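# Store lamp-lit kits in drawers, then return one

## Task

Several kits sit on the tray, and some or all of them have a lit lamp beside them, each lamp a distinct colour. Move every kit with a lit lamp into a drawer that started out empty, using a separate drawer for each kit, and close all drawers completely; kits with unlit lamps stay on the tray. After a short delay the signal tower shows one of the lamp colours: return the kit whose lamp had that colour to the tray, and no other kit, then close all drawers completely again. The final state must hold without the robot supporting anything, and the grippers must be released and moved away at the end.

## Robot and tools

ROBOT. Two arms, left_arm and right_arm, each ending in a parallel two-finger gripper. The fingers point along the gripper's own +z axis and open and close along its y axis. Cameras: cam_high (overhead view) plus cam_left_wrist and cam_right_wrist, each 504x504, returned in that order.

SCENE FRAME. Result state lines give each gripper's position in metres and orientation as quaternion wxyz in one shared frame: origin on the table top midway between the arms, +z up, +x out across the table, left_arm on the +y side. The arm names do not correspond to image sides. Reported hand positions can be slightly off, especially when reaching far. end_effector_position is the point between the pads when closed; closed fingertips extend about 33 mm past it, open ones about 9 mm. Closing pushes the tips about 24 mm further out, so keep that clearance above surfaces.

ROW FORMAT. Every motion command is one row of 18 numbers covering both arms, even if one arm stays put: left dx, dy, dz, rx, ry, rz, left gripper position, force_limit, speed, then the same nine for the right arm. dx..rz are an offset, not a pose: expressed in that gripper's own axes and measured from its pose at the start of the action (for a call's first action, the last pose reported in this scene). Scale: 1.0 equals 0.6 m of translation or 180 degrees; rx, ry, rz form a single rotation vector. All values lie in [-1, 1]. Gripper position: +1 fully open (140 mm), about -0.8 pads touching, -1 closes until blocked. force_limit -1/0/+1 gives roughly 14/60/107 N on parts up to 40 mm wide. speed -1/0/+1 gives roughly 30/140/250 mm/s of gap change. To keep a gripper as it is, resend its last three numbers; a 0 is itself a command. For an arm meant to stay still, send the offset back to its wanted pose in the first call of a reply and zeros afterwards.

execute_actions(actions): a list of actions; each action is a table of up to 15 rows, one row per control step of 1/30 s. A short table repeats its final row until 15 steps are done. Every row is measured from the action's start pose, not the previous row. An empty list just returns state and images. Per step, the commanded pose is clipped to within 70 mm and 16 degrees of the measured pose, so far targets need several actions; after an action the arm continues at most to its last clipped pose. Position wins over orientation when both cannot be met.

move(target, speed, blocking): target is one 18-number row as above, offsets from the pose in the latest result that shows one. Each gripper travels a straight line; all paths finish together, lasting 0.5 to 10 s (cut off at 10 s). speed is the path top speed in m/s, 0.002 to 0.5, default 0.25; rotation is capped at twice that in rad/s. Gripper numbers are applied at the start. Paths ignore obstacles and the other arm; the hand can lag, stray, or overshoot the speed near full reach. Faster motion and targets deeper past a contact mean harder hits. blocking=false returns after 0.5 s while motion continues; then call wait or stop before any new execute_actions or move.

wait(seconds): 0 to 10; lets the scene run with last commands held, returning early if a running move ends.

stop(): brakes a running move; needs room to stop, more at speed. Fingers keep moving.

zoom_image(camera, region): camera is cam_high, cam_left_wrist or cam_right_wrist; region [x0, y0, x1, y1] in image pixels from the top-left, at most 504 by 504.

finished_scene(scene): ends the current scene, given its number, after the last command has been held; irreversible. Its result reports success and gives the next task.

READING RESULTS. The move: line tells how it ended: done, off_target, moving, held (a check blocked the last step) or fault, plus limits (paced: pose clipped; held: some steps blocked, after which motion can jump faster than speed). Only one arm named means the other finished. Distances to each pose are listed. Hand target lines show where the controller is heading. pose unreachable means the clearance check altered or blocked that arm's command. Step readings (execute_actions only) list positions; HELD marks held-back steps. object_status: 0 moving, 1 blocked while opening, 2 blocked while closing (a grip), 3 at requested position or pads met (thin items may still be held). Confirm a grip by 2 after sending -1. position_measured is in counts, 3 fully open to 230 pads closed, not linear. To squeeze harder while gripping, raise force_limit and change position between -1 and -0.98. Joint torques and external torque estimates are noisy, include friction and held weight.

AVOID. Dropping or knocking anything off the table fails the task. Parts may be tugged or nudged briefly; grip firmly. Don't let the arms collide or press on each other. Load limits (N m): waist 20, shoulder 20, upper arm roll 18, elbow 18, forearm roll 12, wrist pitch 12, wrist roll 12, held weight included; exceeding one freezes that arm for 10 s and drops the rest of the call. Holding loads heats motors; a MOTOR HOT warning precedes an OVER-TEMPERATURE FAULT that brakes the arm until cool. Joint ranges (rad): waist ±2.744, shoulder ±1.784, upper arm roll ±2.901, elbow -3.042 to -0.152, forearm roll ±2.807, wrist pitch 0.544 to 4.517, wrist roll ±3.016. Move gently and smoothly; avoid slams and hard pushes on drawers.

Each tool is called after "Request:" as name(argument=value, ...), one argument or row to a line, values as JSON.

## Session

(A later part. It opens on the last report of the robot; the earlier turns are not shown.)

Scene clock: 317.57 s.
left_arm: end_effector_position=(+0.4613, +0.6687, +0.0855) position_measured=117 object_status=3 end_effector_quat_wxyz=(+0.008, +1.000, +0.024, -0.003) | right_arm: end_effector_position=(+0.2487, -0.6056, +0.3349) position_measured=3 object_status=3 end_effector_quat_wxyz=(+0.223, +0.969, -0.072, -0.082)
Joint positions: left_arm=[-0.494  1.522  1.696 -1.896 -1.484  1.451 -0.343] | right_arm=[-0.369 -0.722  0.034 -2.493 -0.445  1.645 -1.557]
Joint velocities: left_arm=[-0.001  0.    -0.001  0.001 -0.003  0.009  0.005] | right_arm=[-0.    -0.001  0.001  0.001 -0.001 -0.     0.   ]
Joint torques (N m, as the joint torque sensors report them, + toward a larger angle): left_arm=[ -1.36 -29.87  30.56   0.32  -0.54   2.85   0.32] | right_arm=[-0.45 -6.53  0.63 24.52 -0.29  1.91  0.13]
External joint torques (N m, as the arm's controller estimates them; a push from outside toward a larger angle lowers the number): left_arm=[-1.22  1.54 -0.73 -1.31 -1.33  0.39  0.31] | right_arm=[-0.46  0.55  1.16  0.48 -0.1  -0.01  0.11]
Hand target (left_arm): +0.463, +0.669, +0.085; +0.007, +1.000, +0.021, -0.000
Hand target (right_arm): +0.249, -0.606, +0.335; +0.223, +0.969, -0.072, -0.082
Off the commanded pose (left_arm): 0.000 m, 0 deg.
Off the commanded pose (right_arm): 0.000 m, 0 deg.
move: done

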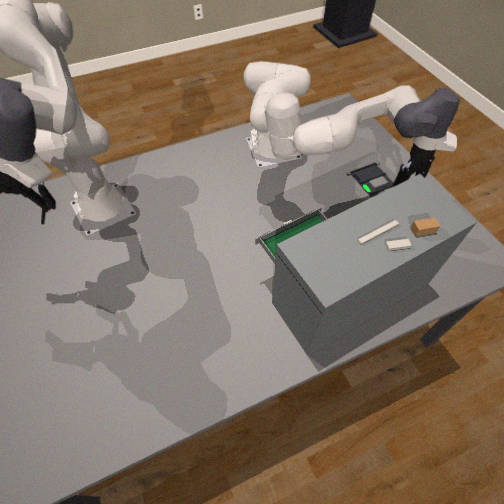

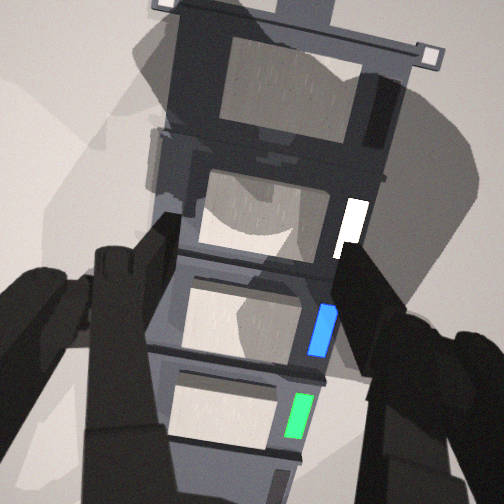

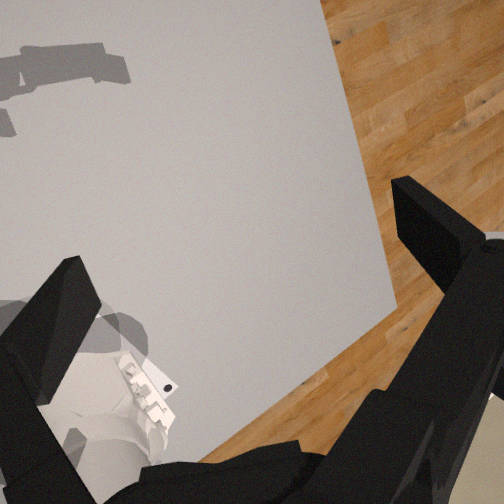

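Request:
move(
  target=[0.01,0,0.084,0,0,0,0.1,0,0,0,0,0,0,0,0,1,0,0],
  speed=0.05,
)

Request:
execute_actions(
  actions=[
    [[0,0,0,0,0,0,-1,0.3,-0.8,0,0,0,0,0,0,1,0,0]],
    [[0,0,0,0,0,0,-1,0.3,-0.8,0,0,0,0,0,0,1,0,0]],
  ],
)

Request:
move(
  target=[0,0,-0.45,0,0,0,-1,0.3,-0.8,0,0,0,0,0,0,1,0,0],
  speed=0.12,
)

Scene clock: 321.37 s.
left_arm: end_effector_position=(+0.4658, +0.6676, +0.0356) position_measured=117 object_status=3 end_effector_quat_wxyz=(+0.010, +1.000, +0.023, -0.004) | right_arm: end_effector_position=(+0.2487, -0.6056, +0.3349) position_measured=3 object_status=3 end_effector_quat_wxyz=(+0.223, +0.969, -0.072, -0.082)
Joint positions: left_arm=[-0.494  1.566  1.617 -1.895 -1.55   1.507 -0.349] | right_arm=[-0.369 -0.722  0.034 -2.493 -0.445  1.645 -1.557]
Joint velocities: left_arm=[-0.002  0.001 -0.001  0.    -0.006  0.012 -0.004] | right_arm=[ 0.001 -0.001 -0.    -0.001  0.    -0.     0.   ]
Joint torques (N m, as the joint torque sensors report them, + toward a larger angle): left_arm=[  1.54 -30.02  31.24   2.08  -0.35   2.98  -0.12] | right_arm=[-0.25 -6.4   0.62 24.16 -0.3   1.89  0.12]
External joint torques (N m, as the arm's controller estimates them; a push from outside toward a larger angle lowers the number): left_arm=[ 1.55  1.68 -0.36  1.84 -1.16  0.53 -0.12] | right_arm=[-0.25  0.74  1.17  0.13 -0.11 -0.03  0.1 ]
Hand target (left_arm): +0.468, +0.668, +0.035; +0.008, +1.000, +0.024, -0.002
Hand target (right_arm): +0.249, -0.606, +0.335; +0.223, +0.969, -0.072, -0.082
Off the commanded pose (left_arm): 0.001 m, 0 deg.
Off the commanded pose (right_arm): 0.000 m, 0 deg.
move: done

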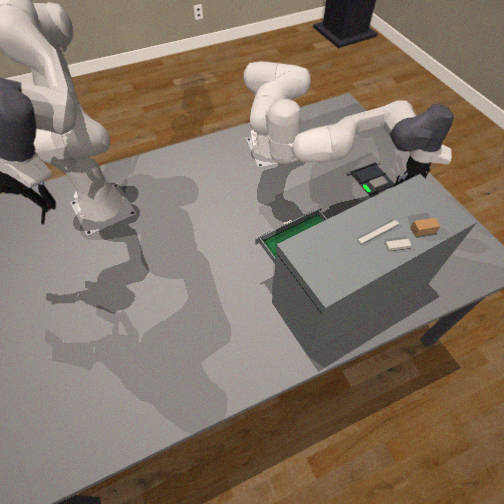

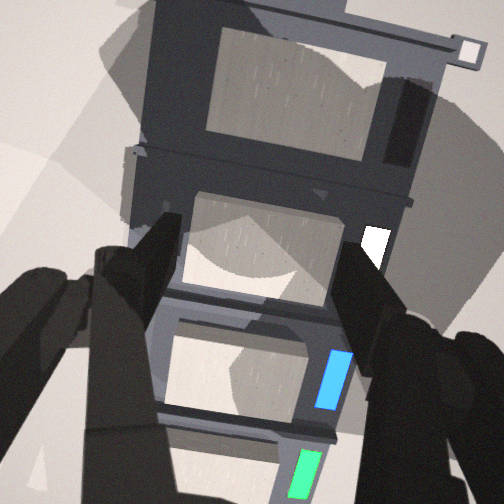

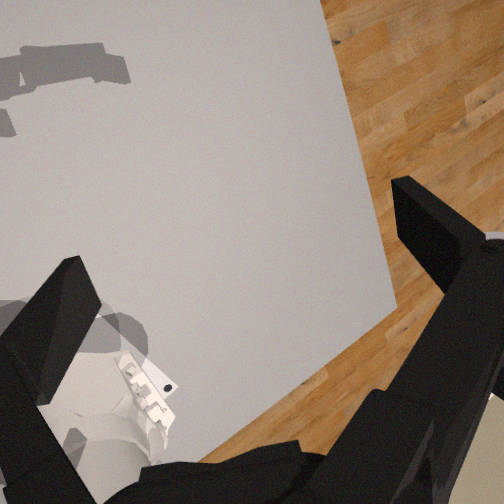

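Scene clock: 322.37 s.
left_arm: end_effector_position=(+0.4662, +0.6680, +0.0366) position_measured=138 object_status=2 end_effector_quat_wxyz=(+0.009, +1.000, +0.023, -0.004) | right_arm: end_effector_position=(+0.2487, -0.6056, +0.3349) position_measured=3 object_status=3 end_effector_quat_wxyz=(+0.223, +0.969, -0.072, -0.082)
Joint positions: left_arm=[-0.494  1.566  1.618 -1.895 -1.55   1.507 -0.349] | right_arm=[-0.369 -0.722  0.034 -2.493 -0.445  1.645 -1.557]
Joint velocities: left_arm=[-0.     0.     0.001  0.001  0.    -0.001  0.002] | right_arm=[-0.001  0.001  0.    -0.002 -0.    -0.    -0.   ]
Joint torques (N m, as the joint torque sensors report them, + toward a larger angle): left_arm=[ -0.33 -30.82  32.07   0.75   0.71   2.47   0.05] | right_arm=[-0.58 -6.66  0.61 24.56 -0.29  1.91  0.14]
External joint torques (N m, as the arm's controller estimates them; a push from outside toward a larger angle lowers the number): left_arm=[-0.37  0.89  0.45  0.52 -0.1   0.    0.05] | right_arm=[-0.54  0.42  1.19  0.56 -0.1   0.    0.12]
External joint torques at the end of the 1st action: left_arm=[ 0.52  1.15  0.14  0.94 -0.26 -0.09  0.08] | right_arm=[-0.48  0.71  1.09  0.43 -0.1  -0.02  0.09]
Hand target (left_arm): +0.466, +0.668, +0.037; +0.009, +1.000, +0.023, -0.004
Hand target (right_arm): +0.249, -0.606, +0.335; +0.223, +0.969, -0.072, -0.082
Off the commanded pose (left_arm): 0.000 m, 0 deg.
Off the commanded pose (right_arm): 0.000 m, 0 deg.
Step readings (end_effector_position; steps 1 to 15: 1st action; 16 to 30: 2nd action):
0: left_arm (+0.4658, +0.6676, +0.0356) | right_arm (+0.2487, -0.6056, +0.3349)
1: left_arm (+0.4659, +0.6676, +0.0356) | right_arm (+0.2487, -0.6056, +0.3349)
2: left_arm (+0.4659, +0.6676, +0.0356) | right_arm (+0.2487, -0.6056, +0.3349)
4: left_arm (+0.4659, +0.6676, +0.0356) | right_arm (+0.2487, -0.6056, +0.3349)
8: left_arm (+0.4661, +0.6679, +0.0364) | right_arm (+0.2487, -0.6056, +0.3349)
15: left_arm (+0.4662, +0.6680, +0.0366) | right_arm (+0.2487, -0.6056, +0.3349)
16: left_arm (+0.4662, +0.6680, +0.0366) | right_arm (+0.2487, -0.6056, +0.3349)
17: left_arm (+0.4662, +0.6680, +0.0366) | right_arm (+0.2487, -0.6056, +0.3349)
19: left_arm (+0.4662, +0.6680, +0.0366) | right_arm (+0.2487, -0.6056, +0.3349)
23: left_arm (+0.4662, +0.6680, +0.0366) | right_arm (+0.2487, -0.6056, +0.3349)
30: end_effector_position above

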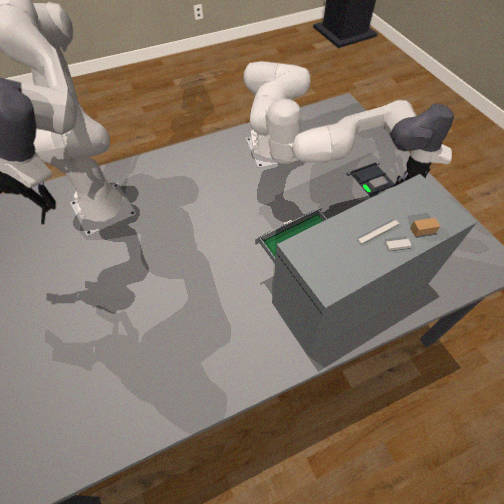

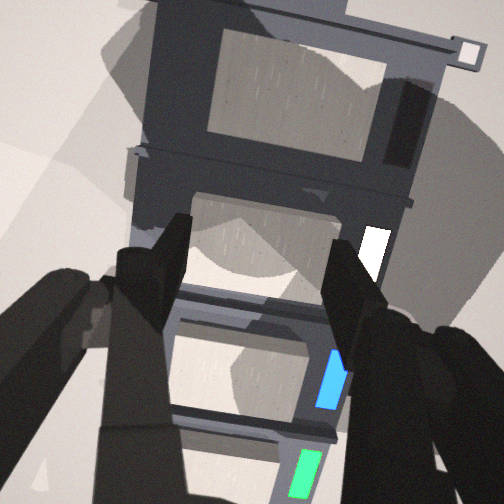

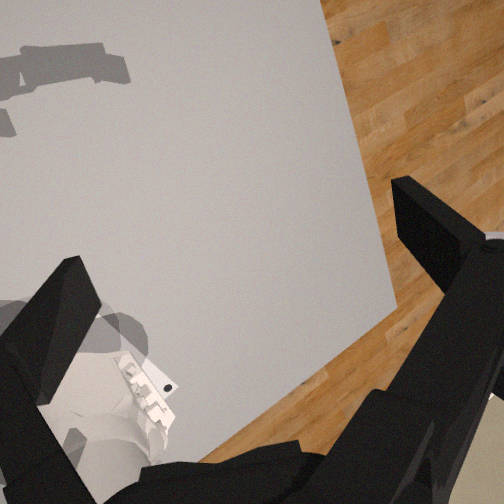

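Scene clock: 325.10 s.
left_arm: end_effector_position=(+0.4642, +0.6706, +0.3075) position_measured=138 object_status=2 end_effector_quat_wxyz=(+0.006, +1.000, +0.019, -0.002) | right_arm: end_effector_position=(+0.2487, -0.6056, +0.3349) position_measured=3 object_status=3 end_effector_quat_wxyz=(+0.223, +0.969, -0.072, -0.082)
Joint positions: left_arm=[-0.368  1.246  1.958 -1.574 -1.222  1.193 -0.408] | right_arm=[-0.369 -0.722  0.034 -2.493 -0.445  1.645 -1.557]
Joint velocities: left_arm=[ 0.002  0.001  0.001  0.001 -0.001 -0.014 -0.013] | right_arm=[ 0.     0.     0.001 -0.001 -0.001 -0.     0.   ]
Joint torques (N m, as the joint torque sensors report them, + toward a larger angle): left_arm=[  2.29 -33.53  28.98   7.38   1.74   2.08  -0.14] | right_arm=[-0.52 -6.21  0.5  24.31 -0.29  1.92  0.14]
External joint torques (N m, as the arm's controller estimates them; a push from outside toward a larger angle lowers the number): left_arm=[ 2.13  0.12  1.41  1.69  0.97 -0.42 -0.14] | right_arm=[-0.5   0.82  1.07  0.34 -0.1   0.    0.12]
Hand target (left_arm): +0.462, +0.671, +0.308; +0.006, +1.000, +0.024, -0.004
Hand target (right_arm): +0.249, -0.606, +0.335; +0.223, +0.969, -0.072, -0.082
Off the commanded pose (left_arm): 0.005 m, 1 deg.
Off the commanded pose (right_arm): 0.000 m, 0 deg.
move: off_target (left_arm)

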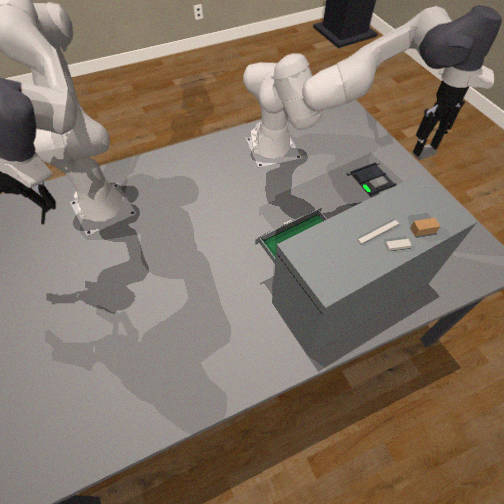

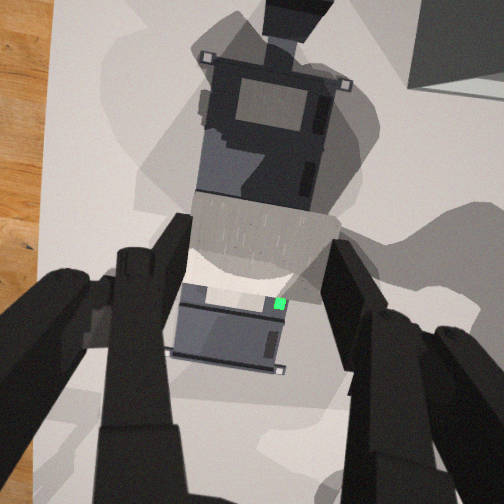

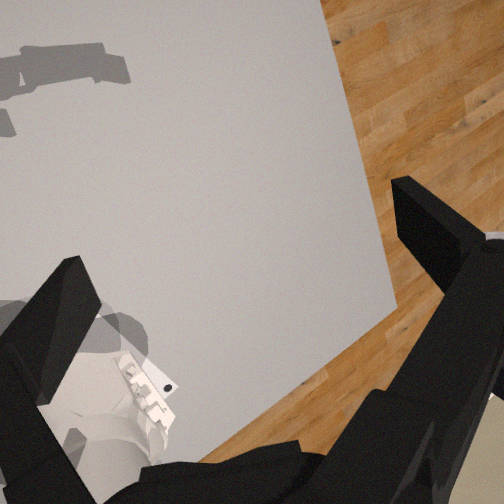

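Request:
move(
  target=[0.0,0.9,0.02,0,0.05,-0.02,-1,0.3,-0.8,0,0,0,0,0,0,1,0,0],
  speed=0.15,
)

Scene clock: 331.27 s.
left_arm: end_effector_position=(+0.4801, +0.1379, +0.2965) position_measured=138 object_status=2 end_effector_quat_wxyz=(-0.011, +0.996, +0.050, +0.077) | right_arm: end_effector_position=(+0.2487, -0.6056, +0.3349) position_measured=3 object_status=3 end_effector_quat_wxyz=(+0.223, +0.969, -0.072, -0.082)
Joint positions: left_arm=[-1.354  1.625  2.204 -1.853 -1.467  1.101 -1.298] | right_arm=[-0.369 -0.722  0.034 -2.493 -0.445  1.645 -1.557]
Joint velocities: left_arm=[-0.    -0.     0.    -0.    -0.001  0.002 -0.03 ] | right_arm=[ 0.001  0.     0.001  0.002  0.001 -0.    -0.002]
Joint torques (N m, as the joint torque sensors report them, + toward a larger angle): left_arm=[  0.39 -32.01  27.13   2.93  -0.6    3.38  -0.14] | right_arm=[-0.43 -6.39  0.39 24.4  -0.27  1.92  0.1 ]
External joint torques (N m, as the arm's controller estimates them; a push from outside toward a larger angle lowers the number): left_arm=[ 0.25  1.57  0.9   3.24 -1.22  0.52 -0.14] | right_arm=[-0.47  0.72  0.9   0.3  -0.09 -0.01  0.08]
Hand target (left_arm): +0.482, +0.136, +0.298; -0.010, +0.995, +0.054, +0.080
Hand target (right_arm): +0.249, -0.606, +0.335; +0.223, +0.969, -0.072, -0.082
Off the commanded pose (left_arm): 0.010 m, 2 deg.
Off the commanded pose (right_arm): 0.000 m, 0 deg.
move: off_target (left_arm)

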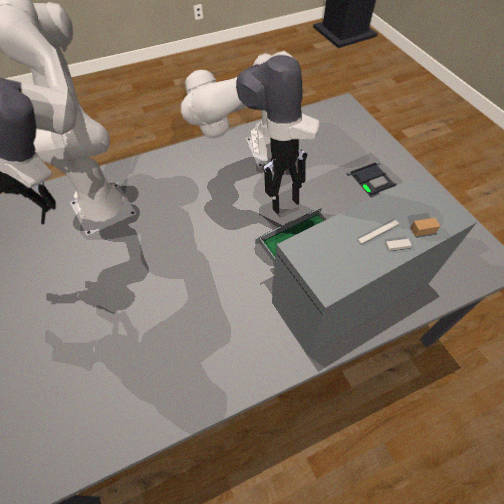

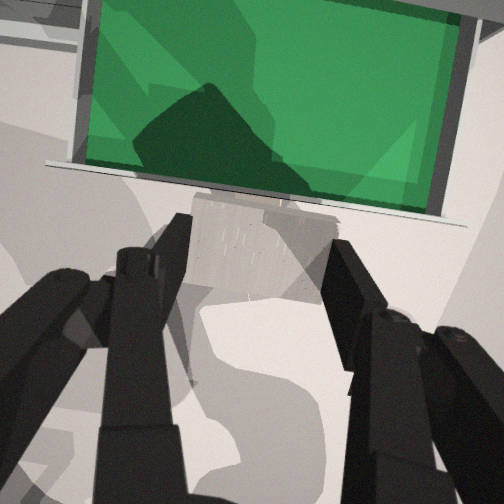

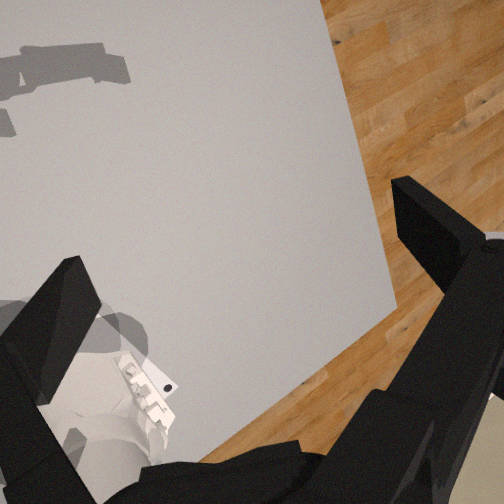

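Request:
move(
  target=[0.117,0,0.06,0,0.012,0,-1,0.3,-0.8,0,0,0,0,0,0,1,0,0],
  speed=0.08,
)

Request:
move(
  target=[-0.015,0,0.075,0,0,0,-1,0.3,-0.8,0,0,0,0,0,0,1,0,0],
  speed=0.04,
)

Scene clock: 335.27 s.
left_arm: end_effector_position=(+0.5524, +0.1449, +0.2708) position_measured=138 object_status=2 end_effector_quat_wxyz=(-0.012, +0.995, +0.047, +0.092) | right_arm: end_effector_position=(+0.2487, -0.6056, +0.3349) position_measured=3 object_status=3 end_effector_quat_wxyz=(+0.223, +0.969, -0.072, -0.082)
Joint positions: left_arm=[-1.222  1.622  2.132 -1.713 -1.575  1.192 -1.329] | right_arm=[-0.369 -0.722  0.034 -2.493 -0.445  1.645 -1.557]
Joint velocities: left_arm=[ 0.001 -0.001  0.     0.001 -0.003  0.006 -0.007] | right_arm=[-0.     0.001 -0.    -0.001 -0.     0.     0.001]
Joint torques (N m, as the joint torque sensors report them, + toward a larger angle): left_arm=[  2.14 -36.47  28.25  -0.6   -0.76   3.51   0.02] | right_arm=[-0.54 -6.45  0.39 24.39 -0.32  1.9   0.11]
External joint torques (N m, as the arm's controller estimates them; a push from outside toward a larger angle lowers the number): left_arm=[ 2.06  0.49  0.59  1.55 -1.41  0.57  0.02] | right_arm=[-0.57  0.61  0.9   0.39 -0.13 -0.02  0.09]
Hand target (left_arm): +0.555, +0.144, +0.272; -0.010, +0.994, +0.049, +0.095
Hand target (right_arm): +0.249, -0.606, +0.335; +0.223, +0.969, -0.072, -0.082
Off the commanded pose (left_arm): 0.003 m, 1 deg.
Off the commanded pose (right_arm): 0.000 m, 0 deg.
move: done

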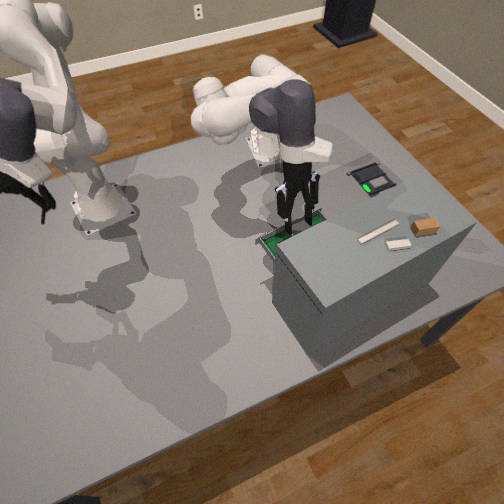

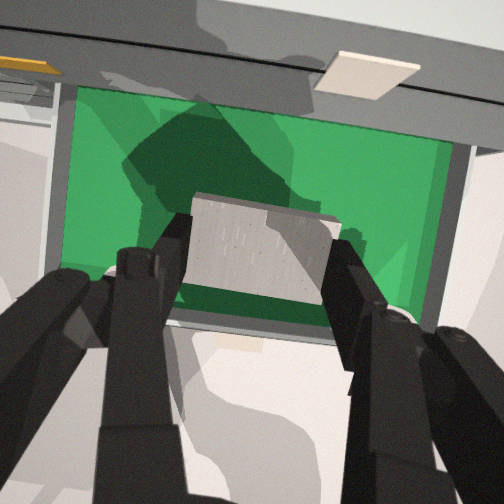

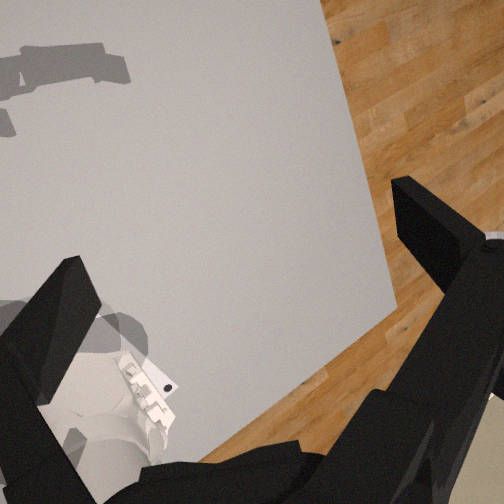

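Scene clock: 336.67 s.
left_arm: end_effector_position=(+0.5544, +0.1473, +0.2338) position_measured=138 object_status=2 end_effector_quat_wxyz=(-0.013, +0.994, +0.050, +0.098) | right_arm: end_effector_position=(+0.2487, -0.6056, +0.3349) position_measured=3 object_status=3 end_effector_quat_wxyz=(+0.223, +0.969, -0.072, -0.082)
Joint positions: left_arm=[-1.259  1.689  2.087 -1.788 -1.62   1.238 -1.327] | right_arm=[-0.369 -0.722  0.034 -2.493 -0.445  1.645 -1.557]
Joint velocities: left_arm=[-0.004  0.001 -0.007 -0.002 -0.002  0.02   0.001] | right_arm=[-0.001  0.001  0.     0.    -0.     0.    -0.001]
Joint torques (N m, as the joint torque sensors report them, + toward a larger angle): left_arm=[ -1.8  -31.02  22.9   -2.89  -0.93   2.28   0.41] | right_arm=[-0.35 -6.45  0.58 24.41 -0.28  1.93  0.11]
External joint torques (N m, as the arm's controller estimates them; a push from outside toward a larger angle lowers the number): left_arm=[-1.84  4.78 -5.32 -0.08 -1.57 -0.66  0.41] | right_arm=[-0.3   0.51  1.19  0.45 -0.09  0.03  0.09]
Hand target (left_arm): +0.553, +0.145, +0.225; -0.012, +0.995, +0.047, +0.092
Hand target (right_arm): +0.249, -0.606, +0.335; +0.223, +0.969, -0.072, -0.082
Off the commanded pose (left_arm): 0.009 m, 1 deg.
Off the commanded pose (right_arm): 0.000 m, 0 deg.
move: off_target (left_arm)

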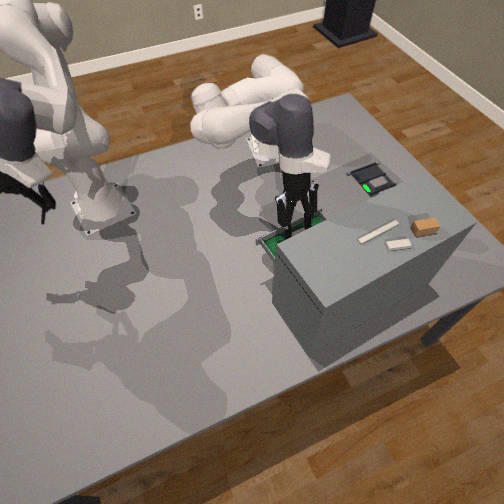

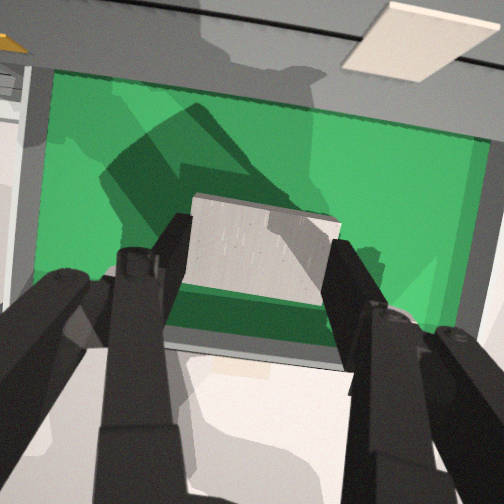

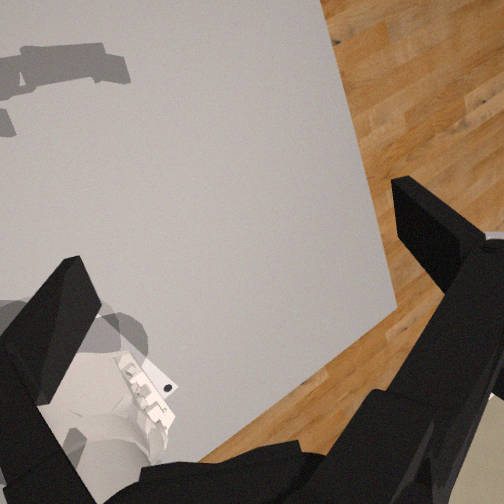

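Request:
move(
  target=[-0.025,0,-0.01,0,-0.015,0,-1,0.3,-0.8,0,0,0,0,0,0,1,0,0],
  speed=0.03,
)

Request:
move(
  target=[-0.004,0,0.025,0,0,0,-1,0.3,-0.8,0,0,0,0,0,0,1,0,0],
  speed=0.02,
)

Scene clock: 340.63 s.
left_arm: end_effector_position=(+0.5406, +0.1473, +0.2361) position_measured=138 object_status=2 end_effector_quat_wxyz=(-0.011, +0.995, +0.054, +0.077) | right_arm: end_effector_position=(+0.2487, -0.6056, +0.3349) position_measured=3 object_status=3 end_effector_quat_wxyz=(+0.223, +0.969, -0.072, -0.082)
Joint positions: left_arm=[-1.26   1.668  2.09  -1.781 -1.59   1.197 -1.327] | right_arm=[-0.369 -0.722  0.034 -2.493 -0.445  1.645 -1.557]
Joint velocities: left_arm=[-0.    -0.     0.005  0.     0.002 -0.011 -0.001] | right_arm=[ 0.002 -0.     0.002  0.001  0.    -0.    -0.001]
Joint torques (N m, as the joint torque sensors report them, + toward a larger angle): left_arm=[ -1.29 -35.21  29.42   0.06   1.62   2.38   0.22] | right_arm=[-0.67 -6.23  0.43 24.21 -0.29  1.92  0.12]
External joint torques (N m, as the arm's controller estimates them; a push from outside toward a larger angle lowers the number): left_arm=[-1.37  0.53  1.28  2.5   0.94 -0.5   0.21] | right_arm=[-0.73  0.96  0.91  0.12 -0.11 -0.01  0.1 ]
Hand target (left_arm): +0.538, +0.146, +0.237; -0.012, +0.996, +0.051, +0.075
Hand target (right_arm): +0.249, -0.606, +0.335; +0.223, +0.969, -0.072, -0.082
Off the commanded pose (left_arm): 0.003 m, 0 deg.
Off the commanded pose (right_arm): 0.000 m, 0 deg.
move: done

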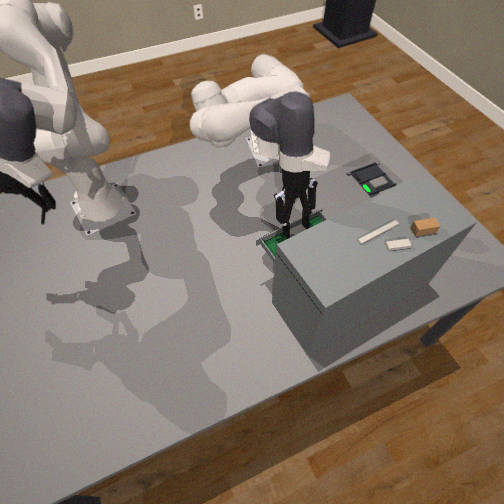

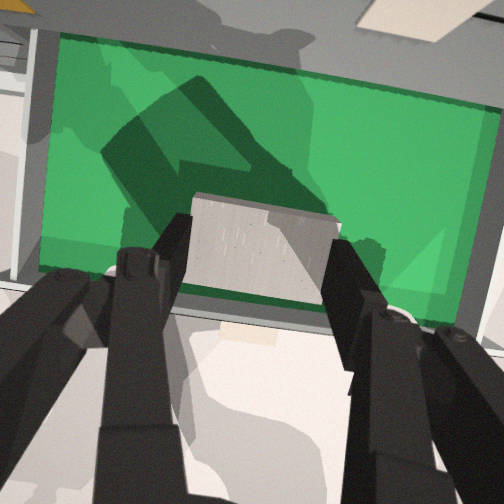

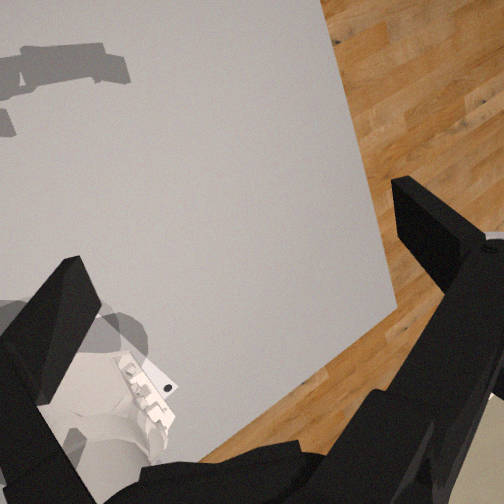

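Scene clock: 341.63 s.
left_arm: end_effector_position=(+0.5441, +0.1482, +0.2336) position_measured=138 object_status=2 end_effector_quat_wxyz=(-0.010, +0.995, +0.055, +0.088) | right_arm: end_effector_position=(+0.2487, -0.6056, +0.3349) position_measured=3 object_status=3 end_effector_quat_wxyz=(+0.223, +0.969, -0.072, -0.082)
Joint positions: left_arm=[-1.273  1.679  2.084 -1.803 -1.6    1.222 -1.327] | right_arm=[-0.369 -0.722  0.034 -2.493 -0.445  1.645 -1.557]
Joint velocities: left_arm=[-0.004 -0.001 -0.007 -0.003  0.     0.021  0.001] | right_arm=[ 0.     0.     0.001 -0.     0.     0.001 -0.   ]
Joint torques (N m, as the joint torque sensors report them, + toward a larger angle): left_arm=[ -0.52 -29.38  19.45  -2.82  -0.38   1.55   0.2 ] | right_arm=[-0.45 -6.21  0.4  24.38 -0.29  1.93  0.11]
External joint torques (N m, as the arm's controller estimates them; a push from outside toward a larger angle lowers the number): left_arm=[-0.71  5.95 -8.72 -0.34 -1.05 -1.35  0.2 ] | right_arm=[-0.48  0.8   0.92  0.39 -0.11  0.02  0.09]
Hand target (left_arm): +0.541, +0.147, +0.221; -0.011, +0.996, +0.054, +0.077
Hand target (right_arm): +0.249, -0.606, +0.335; +0.223, +0.969, -0.072, -0.082
Off the commanded pose (left_arm): 0.013 m, 1 deg.
Off the commanded pose (right_arm): 0.000 m, 0 deg.
move: off_target (left_arm)

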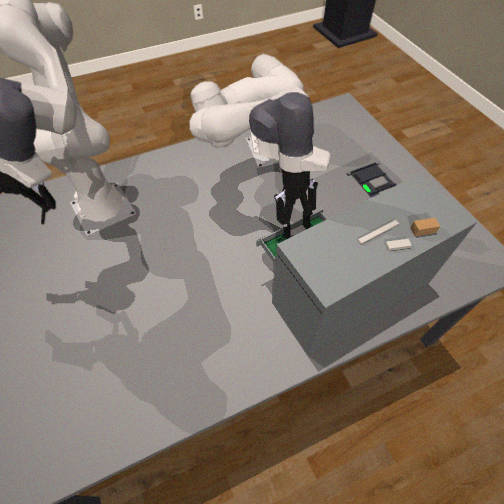

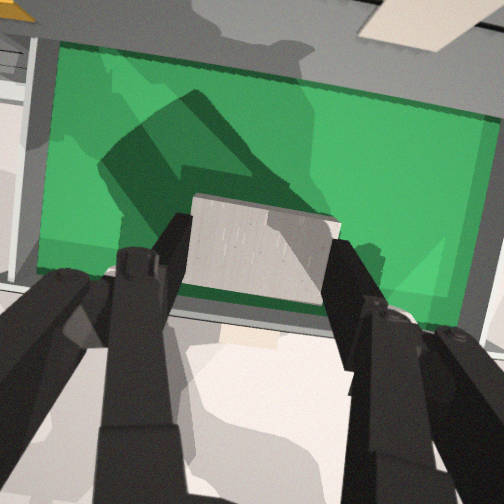

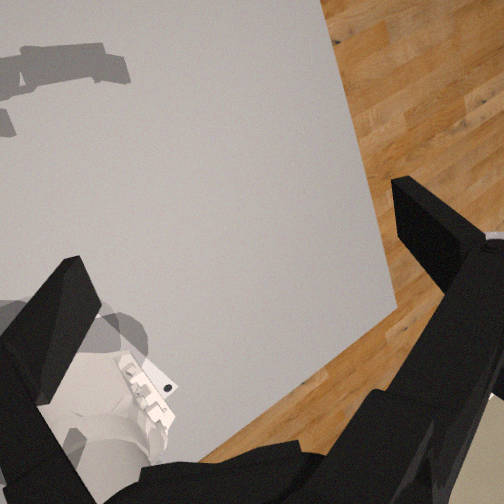

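Request:
move(
  target=[0.008,0,-0.004,0,0,0,-1,0.3,-0.8,0,0,0,0,0,0,1,0,0],
  speed=0.02,
)

Request:
execute_actions(
  actions=[
    [[0,0,0,0,0,0,0.1,0,-0.8,0,0,0,0,0,0,1,0,0]],
    [[0,0,0,0,0,0,0.1,0,-0.8,0,0,0,0,0,0,1,0,0]],
  ],
)

Request:
move(
  target=[0,0,-0.08,0,0,0,0.1,0,0,0,0,0,0,0,0,1,0,0],
  speed=0.06,
)

Request:
move(
  target=[-0.15,-0.07,-0.02,0,0.14,0,-1,0,0,0,0,0,0,0,0,1,0,0],
  speed=0.1,
)

Scene clock: 345.07 s.
left_arm: end_effector_position=(+0.5484, +0.1480, +0.2369) position_measured=138 object_status=2 end_effector_quat_wxyz=(-0.011, +0.994, +0.053, +0.090) | right_arm: end_effector_position=(+0.2487, -0.6056, +0.3349) position_measured=3 object_status=3 end_effector_quat_wxyz=(+0.223, +0.969, -0.072, -0.082)
Joint positions: left_arm=[-1.262  1.671  2.086 -1.786 -1.6    1.225 -1.327] | right_arm=[-0.369 -0.722  0.034 -2.493 -0.445  1.645 -1.557]
Joint velocities: left_arm=[ 0.001 -0.001  0.     0.002  0.    -0.001  0.001] | right_arm=[ 0.001  0.001  0.    -0.001  0.002  0.001  0.002]
Joint torques (N m, as the joint torque sensors report them, + toward a larger angle): left_arm=[  2.36 -35.48  28.31   0.57   0.75   2.5   -0.08] | right_arm=[-0.39 -6.57  0.48 24.4  -0.28  1.92  0.14]
External joint torques (N m, as the arm's controller estimates them; a push from outside toward a larger angle lowers the number): left_arm=[ 2.43  0.13  0.03  2.93  0.1  -0.41 -0.08] | right_arm=[-0.44  0.46  0.96  0.39 -0.11  0.    0.12]
Hand target (left_arm): +0.548, +0.149, +0.237; -0.010, +0.995, +0.055, +0.088
Hand target (right_arm): +0.249, -0.606, +0.335; +0.223, +0.969, -0.072, -0.082
Off the commanded pose (left_arm): 0.001 m, 0 deg.
Off the commanded pose (right_arm): 0.000 m, 0 deg.
move: done

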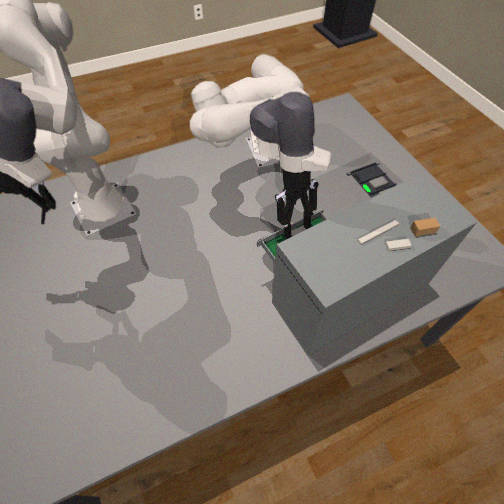

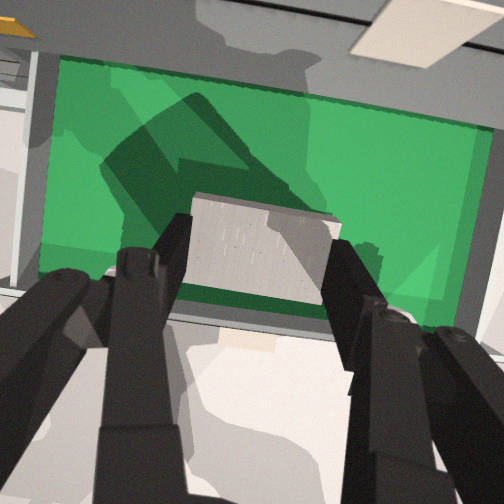

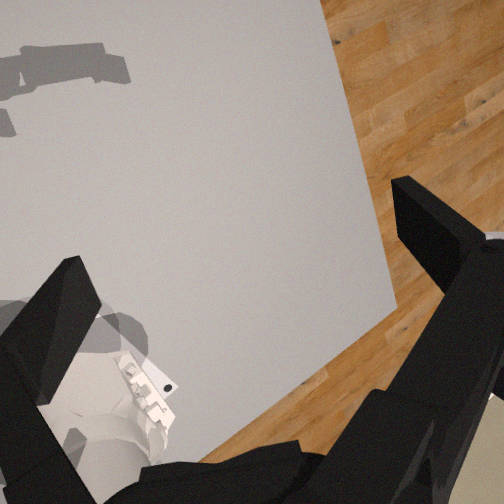

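Scene clock: 346.07 s.
left_arm: end_effector_position=(+0.5484, +0.1480, +0.2369) position_measured=117 object_status=3 end_effector_quat_wxyz=(-0.011, +0.994, +0.053, +0.090) | right_arm: end_effector_position=(+0.2487, -0.6056, +0.3349) position_measured=3 object_status=3 end_effector_quat_wxyz=(+0.223, +0.969, -0.072, -0.082)
Joint positions: left_arm=[-1.262  1.671  2.086 -1.786 -1.6    1.225 -1.327] | right_arm=[-0.369 -0.722  0.034 -2.493 -0.445  1.645 -1.557]
Joint velocities: left_arm=[ 0.     0.    -0.001 -0.    -0.001  0.001  0.001] | right_arm=[-0.001  0.     0.001  0.001 -0.001 -0.    -0.001]
Joint torques (N m, as the joint torque sensors report them, + toward a larger angle): left_arm=[  0.23 -33.99  27.96  -2.31   0.37   2.87   0.03] | right_arm=[-0.53 -6.3   0.45 24.47 -0.31  1.9   0.12]
External joint torques (N m, as the arm's controller estimates them; a push from outside toward a larger angle lowers the number): left_arm=[ 0.24  1.58 -0.26  0.04 -0.28 -0.05  0.03] | right_arm=[-0.52  0.76  1.01  0.43 -0.12 -0.01  0.1 ]
External joint torques at the end of the 1st action: left_arm=[ 0.29  1.11  0.82  1.44 -0.29  0.01  0.06] | right_arm=[-0.7   0.58  1.02  0.37 -0.07 -0.02  0.09]
Hand target (left_arm): +0.548, +0.148, +0.237; -0.011, +0.994, +0.053, +0.090
Hand target (right_arm): +0.249, -0.606, +0.335; +0.223, +0.969, -0.072, -0.082
Off the commanded pose (left_arm): 0.000 m, 0 deg.
Off the commanded pose (right_arm): 0.000 m, 0 deg.
Step readings (end_effector_position; steps 1 to 15: 1st action; 16 to 30: 2nd action):
0: left_arm (+0.5484, +0.1480, +0.2369) | right_arm (+0.2487, -0.6056, +0.3349)
1: left_arm (+0.5484, +0.1480, +0.2369) | right_arm (+0.2487, -0.6056, +0.3349)
2: left_arm (+0.5484, +0.1480, +0.2369) | right_arm (+0.2487, -0.6056, +0.3349)
4: left_arm (+0.5484, +0.1480, +0.2369) | right_arm (+0.2487, -0.6056, +0.3349)
8: left_arm (+0.5484, +0.1480, +0.2369) | right_arm (+0.2487, -0.6056, +0.3349)
15: left_arm (+0.5484, +0.1480, +0.2369) | right_arm (+0.2487, -0.6056, +0.3349)
16: left_arm (+0.5484, +0.1480, +0.2369) | right_arm (+0.2487, -0.6056, +0.3349)
17: left_arm (+0.5484, +0.1480, +0.2369) | right_arm (+0.2487, -0.6056, +0.3349)
19: left_arm (+0.5484, +0.1480, +0.2369) | right_arm (+0.2487, -0.6056, +0.3349)
23: left_arm (+0.5484, +0.1480, +0.2369) | right_arm (+0.2487, -0.6056, +0.3349)
30: end_effector_position above

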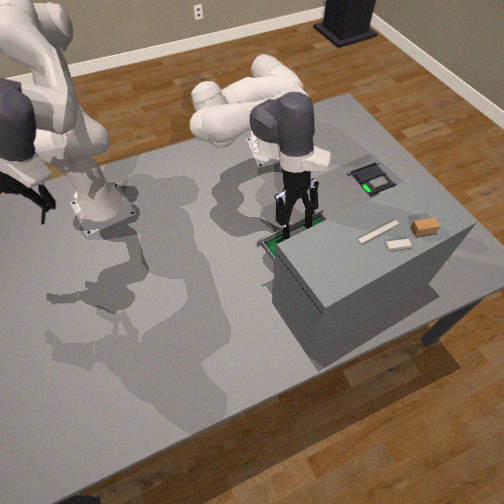

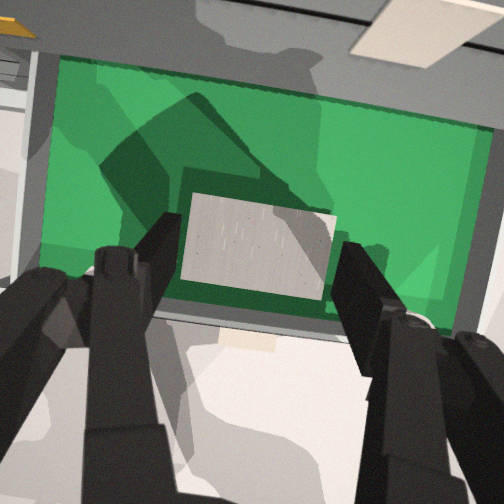

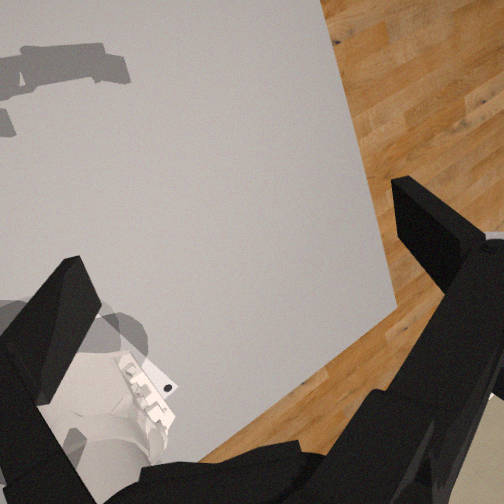

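Scene clock: 347.17 s.
left_arm: end_effector_position=(+0.5400, +0.1453, +0.2839) position_measured=117 object_status=3 end_effector_quat_wxyz=(-0.009, +0.994, +0.051, +0.093) | right_arm: end_effector_position=(+0.2487, -0.6056, +0.3349) position_measured=3 object_status=3 end_effector_quat_wxyz=(+0.223, +0.969, -0.072, -0.082)
Joint positions: left_arm=[-1.247  1.603  2.147 -1.737 -1.545  1.18  -1.327] | right_arm=[-0.369 -0.722  0.034 -2.493 -0.445  1.645 -1.557]
Joint velocities: left_arm=[ 0.     0.001  0.     0.003  0.009 -0.01   0.   ] | right_arm=[ 0.001  0.001 -0.     0.     0.     0.    -0.   ]
Joint torques (N m, as the joint torque sensors report them, + toward a larger angle): left_arm=[  2.83 -35.41  27.75   0.48   1.56   2.38   0.04] | right_arm=[-0.63 -6.45  0.54 24.44 -0.29  1.92  0.12]
External joint torques (N m, as the arm's controller estimates them; a push from outside toward a larger angle lowers the number): left_arm=[ 2.66  0.58  0.43  1.94  0.94 -0.54  0.04] | right_arm=[-0.65  0.7   1.07  0.33 -0.1  -0.01  0.1 ]
Hand target (left_arm): +0.539, +0.147, +0.284; -0.011, +0.994, +0.053, +0.090
Hand target (right_arm): +0.249, -0.606, +0.335; +0.223, +0.969, -0.072, -0.082
Off the commanded pose (left_arm): 0.001 m, 0 deg.
Off the commanded pose (right_arm): 0.000 m, 0 deg.
move: done

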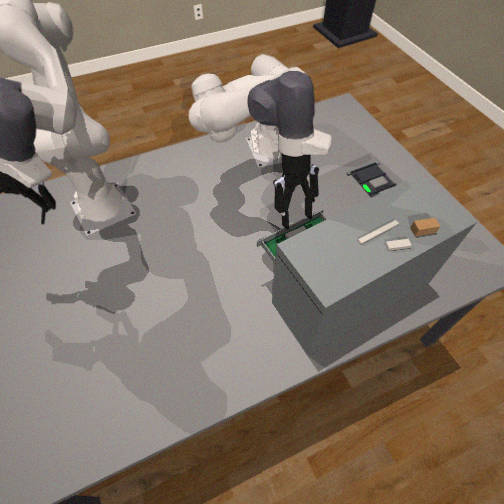

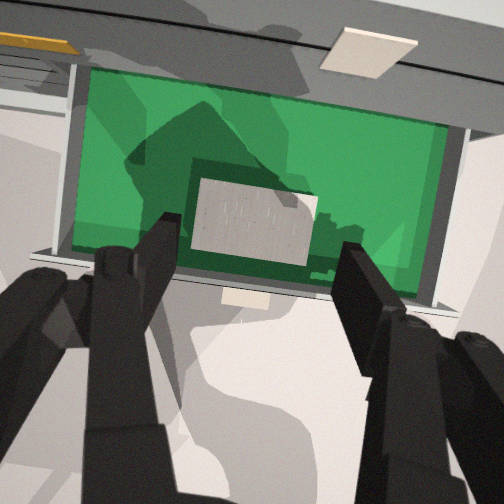

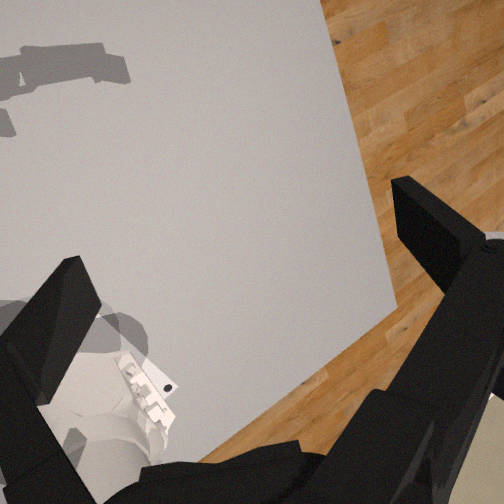

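Scene clock: 350.00 s.
left_arm: end_effector_position=(+0.4490, +0.1749, +0.2800) position_measured=233 object_status=3 end_effector_quat_wxyz=(-0.018, +0.949, +0.044, +0.311) | right_arm: end_effector_position=(+0.2487, -0.6056, +0.3349) position_measured=3 object_status=3 end_effector_quat_wxyz=(+0.223, +0.969, -0.072, -0.082)
Joint positions: left_arm=[-1.936  1.793  2.038 -2.498 -1.519  1.721 -1.261] | right_arm=[-0.369 -0.722  0.034 -2.493 -0.445  1.645 -1.557]
Joint velocities: left_arm=[ 0.001 -0.    -0.001 -0.    -0.001  0.012 -0.002] | right_arm=[ 0.001 -0.002 -0.    -0.001 -0.001  0.    -0.001]
Joint torques (N m, as the joint torque sensors report them, + toward a larger angle): left_arm=[ -0.77 -17.94  22.59   2.11   1.31   3.89  -0.16] | right_arm=[-0.31 -6.31  0.32 24.16 -0.3   1.91  0.1 ]
External joint torques (N m, as the arm's controller estimates them; a push from outside toward a larger angle lowers the number): left_arm=[-0.75  2.03 -0.89 -1.06  0.9   0.46 -0.18] | right_arm=[-0.37  0.77  0.8   0.16 -0.12 -0.01  0.09]
Hand target (left_arm): +0.449, +0.177, +0.280; -0.020, +0.949, +0.046, +0.312
Hand target (right_arm): +0.249, -0.606, +0.335; +0.223, +0.969, -0.072, -0.082
Off the commanded pose (left_arm): 0.005 m, 1 deg.
Off the commanded pose (right_arm): 0.000 m, 0 deg.
joint sent to its limit (left arm) — the command would take joint 2 (shoulder) past its upper limit, so that joint was sent only as far as its limit.
move: off_target (left_arm)

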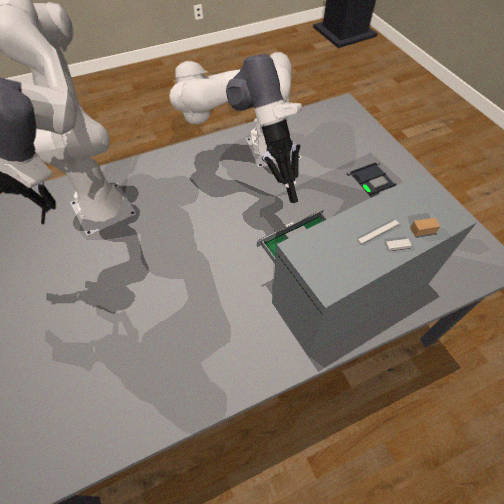

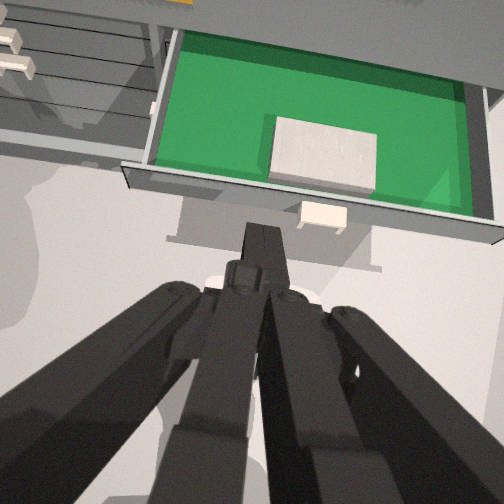

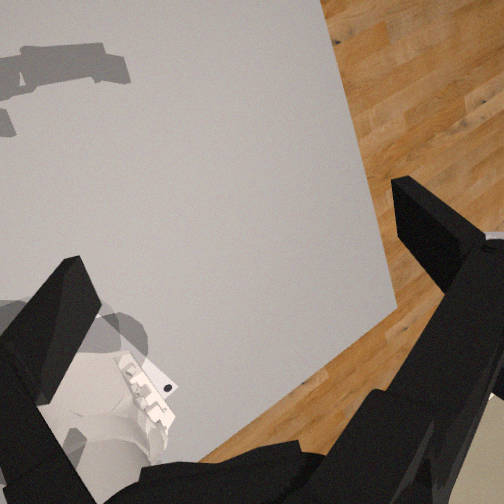

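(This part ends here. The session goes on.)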